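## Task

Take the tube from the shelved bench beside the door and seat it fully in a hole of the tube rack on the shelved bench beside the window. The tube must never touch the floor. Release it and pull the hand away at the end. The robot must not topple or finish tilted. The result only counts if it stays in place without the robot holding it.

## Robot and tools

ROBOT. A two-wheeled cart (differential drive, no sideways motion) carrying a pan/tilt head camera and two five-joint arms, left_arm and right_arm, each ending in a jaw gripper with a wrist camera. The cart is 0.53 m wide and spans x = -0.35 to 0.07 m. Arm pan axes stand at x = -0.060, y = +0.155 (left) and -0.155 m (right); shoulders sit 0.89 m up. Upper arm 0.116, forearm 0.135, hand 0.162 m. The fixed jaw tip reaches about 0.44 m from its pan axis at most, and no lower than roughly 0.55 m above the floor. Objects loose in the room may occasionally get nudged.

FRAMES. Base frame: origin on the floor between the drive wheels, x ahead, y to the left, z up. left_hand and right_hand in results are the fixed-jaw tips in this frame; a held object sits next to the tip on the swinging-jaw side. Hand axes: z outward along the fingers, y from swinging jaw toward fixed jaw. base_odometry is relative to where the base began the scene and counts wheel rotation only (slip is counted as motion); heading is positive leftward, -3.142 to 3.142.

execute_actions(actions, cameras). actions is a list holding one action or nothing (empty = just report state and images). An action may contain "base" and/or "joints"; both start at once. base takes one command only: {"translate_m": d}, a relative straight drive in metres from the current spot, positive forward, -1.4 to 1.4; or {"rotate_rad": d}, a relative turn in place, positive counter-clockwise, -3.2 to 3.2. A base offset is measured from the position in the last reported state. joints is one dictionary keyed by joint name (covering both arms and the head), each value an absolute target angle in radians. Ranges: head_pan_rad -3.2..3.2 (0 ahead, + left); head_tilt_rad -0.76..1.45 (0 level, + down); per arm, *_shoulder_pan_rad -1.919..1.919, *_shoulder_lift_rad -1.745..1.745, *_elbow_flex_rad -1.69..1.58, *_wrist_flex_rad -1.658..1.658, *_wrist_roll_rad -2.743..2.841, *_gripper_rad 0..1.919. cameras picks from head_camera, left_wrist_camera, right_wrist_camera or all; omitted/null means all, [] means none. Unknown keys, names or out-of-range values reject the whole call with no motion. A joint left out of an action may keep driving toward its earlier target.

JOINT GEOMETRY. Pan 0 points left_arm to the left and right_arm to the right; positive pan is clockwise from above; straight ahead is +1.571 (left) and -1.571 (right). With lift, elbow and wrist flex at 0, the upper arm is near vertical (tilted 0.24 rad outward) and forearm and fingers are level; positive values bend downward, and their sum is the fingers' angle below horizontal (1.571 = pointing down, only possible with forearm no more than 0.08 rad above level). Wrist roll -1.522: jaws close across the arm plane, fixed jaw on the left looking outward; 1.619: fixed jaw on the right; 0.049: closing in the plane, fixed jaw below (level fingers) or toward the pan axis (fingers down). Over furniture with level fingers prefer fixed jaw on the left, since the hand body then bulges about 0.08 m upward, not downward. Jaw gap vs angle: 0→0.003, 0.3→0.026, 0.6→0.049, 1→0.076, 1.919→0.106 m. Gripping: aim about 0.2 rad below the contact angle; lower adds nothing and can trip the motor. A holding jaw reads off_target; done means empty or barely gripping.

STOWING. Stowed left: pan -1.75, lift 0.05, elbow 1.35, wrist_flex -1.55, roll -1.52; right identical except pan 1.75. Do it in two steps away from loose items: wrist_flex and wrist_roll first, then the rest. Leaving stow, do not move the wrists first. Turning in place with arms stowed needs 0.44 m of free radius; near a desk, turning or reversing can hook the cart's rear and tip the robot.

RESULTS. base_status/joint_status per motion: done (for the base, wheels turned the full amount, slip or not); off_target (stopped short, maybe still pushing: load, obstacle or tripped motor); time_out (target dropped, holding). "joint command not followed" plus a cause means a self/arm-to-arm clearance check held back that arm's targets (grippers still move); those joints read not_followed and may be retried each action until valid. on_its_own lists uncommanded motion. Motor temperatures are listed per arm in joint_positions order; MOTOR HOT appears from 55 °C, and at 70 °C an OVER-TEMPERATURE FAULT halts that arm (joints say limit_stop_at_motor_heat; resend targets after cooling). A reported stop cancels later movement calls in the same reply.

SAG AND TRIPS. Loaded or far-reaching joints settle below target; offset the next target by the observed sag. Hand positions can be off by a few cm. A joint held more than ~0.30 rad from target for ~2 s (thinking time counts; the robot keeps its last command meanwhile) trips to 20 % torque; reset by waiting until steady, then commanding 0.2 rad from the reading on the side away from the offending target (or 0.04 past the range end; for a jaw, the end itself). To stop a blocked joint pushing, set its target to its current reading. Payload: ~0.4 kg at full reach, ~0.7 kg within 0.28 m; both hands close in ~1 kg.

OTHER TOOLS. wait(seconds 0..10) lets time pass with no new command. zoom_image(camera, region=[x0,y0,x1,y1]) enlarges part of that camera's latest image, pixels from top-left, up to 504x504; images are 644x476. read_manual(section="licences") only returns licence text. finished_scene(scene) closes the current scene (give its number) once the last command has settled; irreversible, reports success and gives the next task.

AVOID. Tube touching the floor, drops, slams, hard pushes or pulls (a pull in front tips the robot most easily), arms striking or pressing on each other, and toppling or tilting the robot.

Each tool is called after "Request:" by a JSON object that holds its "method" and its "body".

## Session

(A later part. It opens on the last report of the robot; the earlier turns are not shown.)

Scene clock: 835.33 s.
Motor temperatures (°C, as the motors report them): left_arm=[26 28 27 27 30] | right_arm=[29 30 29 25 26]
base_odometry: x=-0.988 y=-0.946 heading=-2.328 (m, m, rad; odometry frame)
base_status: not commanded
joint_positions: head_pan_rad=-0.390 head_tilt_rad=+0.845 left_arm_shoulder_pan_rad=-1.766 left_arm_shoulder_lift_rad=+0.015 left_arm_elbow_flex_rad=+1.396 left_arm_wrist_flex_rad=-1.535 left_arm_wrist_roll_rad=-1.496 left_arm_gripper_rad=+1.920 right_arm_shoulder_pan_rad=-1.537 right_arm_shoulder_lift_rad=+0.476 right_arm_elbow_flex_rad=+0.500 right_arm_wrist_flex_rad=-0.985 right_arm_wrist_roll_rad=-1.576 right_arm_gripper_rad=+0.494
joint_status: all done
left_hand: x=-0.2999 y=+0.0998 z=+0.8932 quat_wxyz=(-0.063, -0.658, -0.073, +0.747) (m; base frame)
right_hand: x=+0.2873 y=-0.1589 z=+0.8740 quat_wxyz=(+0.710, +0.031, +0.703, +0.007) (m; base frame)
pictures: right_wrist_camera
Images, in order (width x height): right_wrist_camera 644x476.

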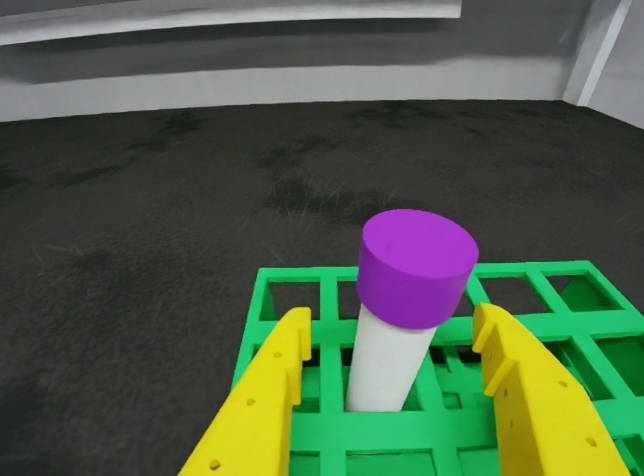

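Request:
{"method": "execute_actions", "body": {"actions": [{"joints":{"right_arm_gripper_rad":0.8,"right_arm_shoulder_lift_rad":0.42,"right_arm_wrist_flex_rad":-0.95}}], "cameras": ["right_wrist_camera"]}}

Request:
{"method": "execute_actions", "body": {"actions": [{"base":{"translate_m":-0.12}}], "cameras": ["head_camera","right_wrist_camera"]}}

Scene clock: 847.70 s.
Motor temperatures (°C, as the motors report them): left_arm=[26 28 27 27 30] | right_arm=[29 30 29 25 26]
base_odometry: x=-0.988 y=-0.946 heading=-2.328 (m, m, rad; odometry frame)
base_status: not commanded
joint_positions: head_pan_rad=-0.390 head_tilt_rad=+0.845 left_arm_shoulder_pan_rad=-1.766 left_arm_shoulder_lift_rad=+0.015 left_arm_elbow_flex_rad=+1.396 left_arm_wrist_flex_rad=-1.535 left_arm_wrist_roll_rad=-1.496 left_arm_gripper_rad=+1.920 right_arm_shoulder_pan_rad=-1.537 right_arm_shoulder_lift_rad=+0.472 right_arm_elbow_flex_rad=+0.500 right_arm_wrist_flex_rad=-0.955 right_arm_wrist_roll_rad=-1.576 right_arm_gripper_rad=+0.793
joint_status: all done
left_hand: x=-0.2999 y=+0.0998 z=+0.8932 quat_wxyz=(-0.063, -0.658, -0.073, +0.747) (m; base frame)
right_hand: x=+0.2874 y=-0.1589 z=+0.8705 quat_wxyz=(+0.701, +0.031, +0.712, +0.007) (m; base frame)
pictures: right_wrist_camera
Images, in order (width x height): right_wrist_camera 644x476.

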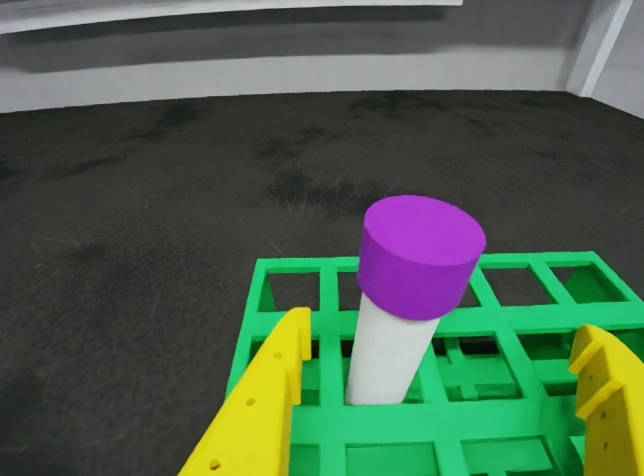

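Scene clock: 849.13 s.
Motor temperatures (°C, as the motors report them): left_arm=[26 28 27 27 30] | right_arm=[29 30 29 25 26]
base_odometry: x=-0.905 y=-0.859 heading=-2.328 (m, m, rad; odometry frame)
base_status: done
joint_positions: head_pan_rad=-0.390 head_tilt_rad=+0.845 left_arm_shoulder_pan_rad=-1.766 left_arm_shoulder_lift_rad=+0.015 left_arm_elbow_flex_rad=+1.396 left_arm_wrist_flex_rad=-1.535 left_arm_wrist_roll_rad=-1.496 left_arm_gripper_rad=+1.920 right_arm_shoulder_pan_rad=-1.537 right_arm_shoulder_lift_rad=+0.470 right_arm_elbow_flex_rad=+0.500 right_arm_wrist_flex_rad=-0.955 right_arm_wrist_roll_rad=-1.576 right_arm_gripper_rad=+0.794
joint_status: not commanded
left_hand: x=-0.2999 y=+0.0998 z=+0.8932 quat_wxyz=(-0.063, -0.658, -0.073, +0.747) (m; base frame)
right_hand: x=+0.2875 y=-0.1589 z=+0.8710 quat_wxyz=(+0.702, +0.031, +0.712, +0.007) (m; base frame)
pictures: head_camera, right_wrist_camera
Images, in order (width x height): head_camera 644x476, right_wrist_camera 644x476.

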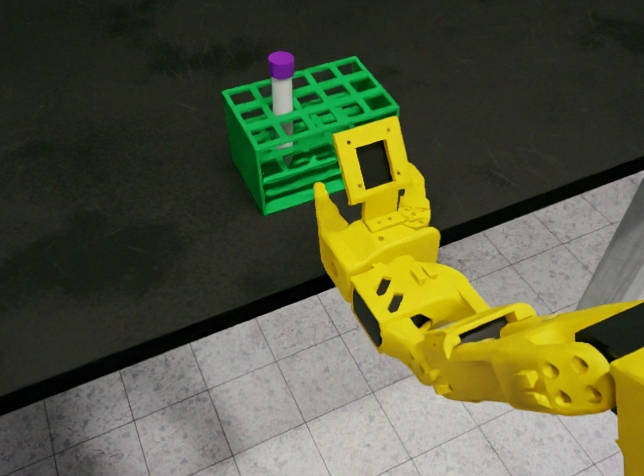

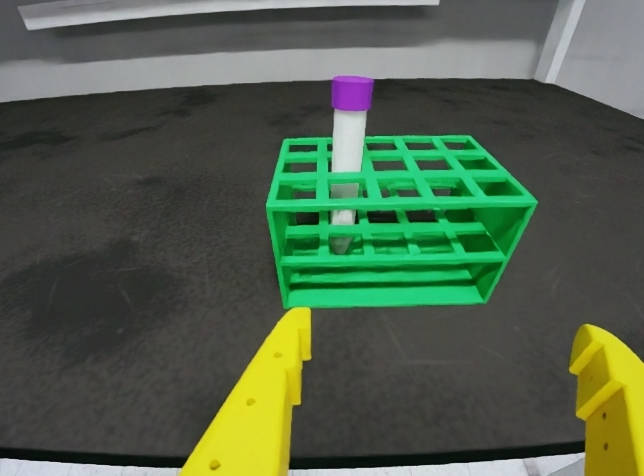

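Request:
{"method": "zoom_image", "body": {"camera": "right_wrist_camera", "region": [250, 60, 550, 320]}}

Request:
{"method": "zoom_image", "body": {"camera": "head_camera", "region": [200, 30, 420, 230]}}

Region (250, 60, 550, 320) of right_wrist_camera's 644x476 image, scaled by 1.680; it fills the top 437 rows of this view, and the rest is white.

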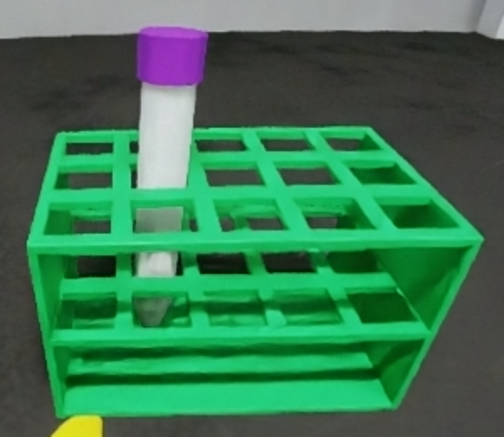

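Region (200, 30, 420, 230) of head_camera's 644x476 image, scaled by 2.291; it fills the top 458 rows of this view, and the rest is white.

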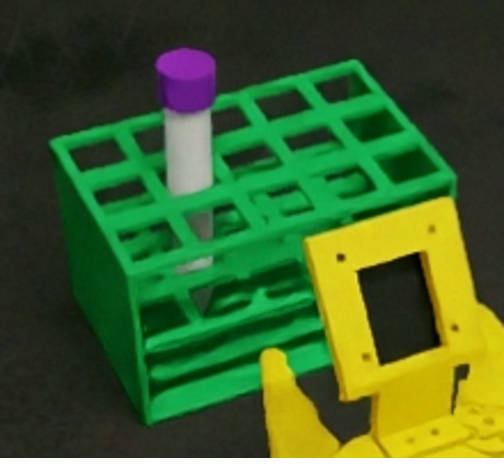

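Request:
{"method": "execute_actions", "body": {"actions": [{"base":{"translate_m":-0.2}}], "cameras": ["head_camera"]}}

Request:
{"method": "finished_scene", "body": {"scene": 1}}

Scene clock: 878.67 s.
Motor temperatures (°C, as the motors report them): left_arm=[26 28 27 27 30] | right_arm=[29 30 29 25 26]
base_odometry: x=-0.768 y=-0.713 heading=-2.328 (m, m, rad; odometry frame)
base_status: done
joint_positions: head_pan_rad=-0.390 head_tilt_rad=+0.845 left_arm_shoulder_pan_rad=-1.766 left_arm_shoulder_lift_rad=+0.015 left_arm_elbow_flex_rad=+1.396 left_arm_wrist_flex_rad=-1.535 left_arm_wrist_roll_rad=-1.496 left_arm_gripper_rad=+1.920 right_arm_shoulder_pan_rad=-1.537 right_arm_shoulder_lift_rad=+0.470 right_arm_elbow_flex_rad=+0.500 right_arm_wrist_flex_rad=-0.955 right_arm_wrist_roll_rad=-1.576 right_arm_gripper_rad=+0.794
joint_status: not commanded
left_hand: x=-0.2999 y=+0.0998 z=+0.8932 quat_wxyz=(-0.063, -0.658, -0.073, +0.747) (m; base frame)
right_hand: x=+0.2875 y=-0.1589 z=+0.8710 quat_wxyz=(+0.702, +0.031, +0.712, +0.007) (m; base frame)
pictures: head_camera
Images, in order (width x height): head_camera 644x476.

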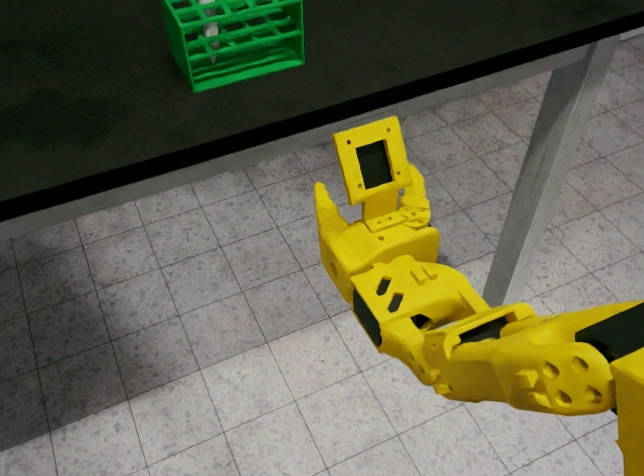

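The scene is finished: the task was done.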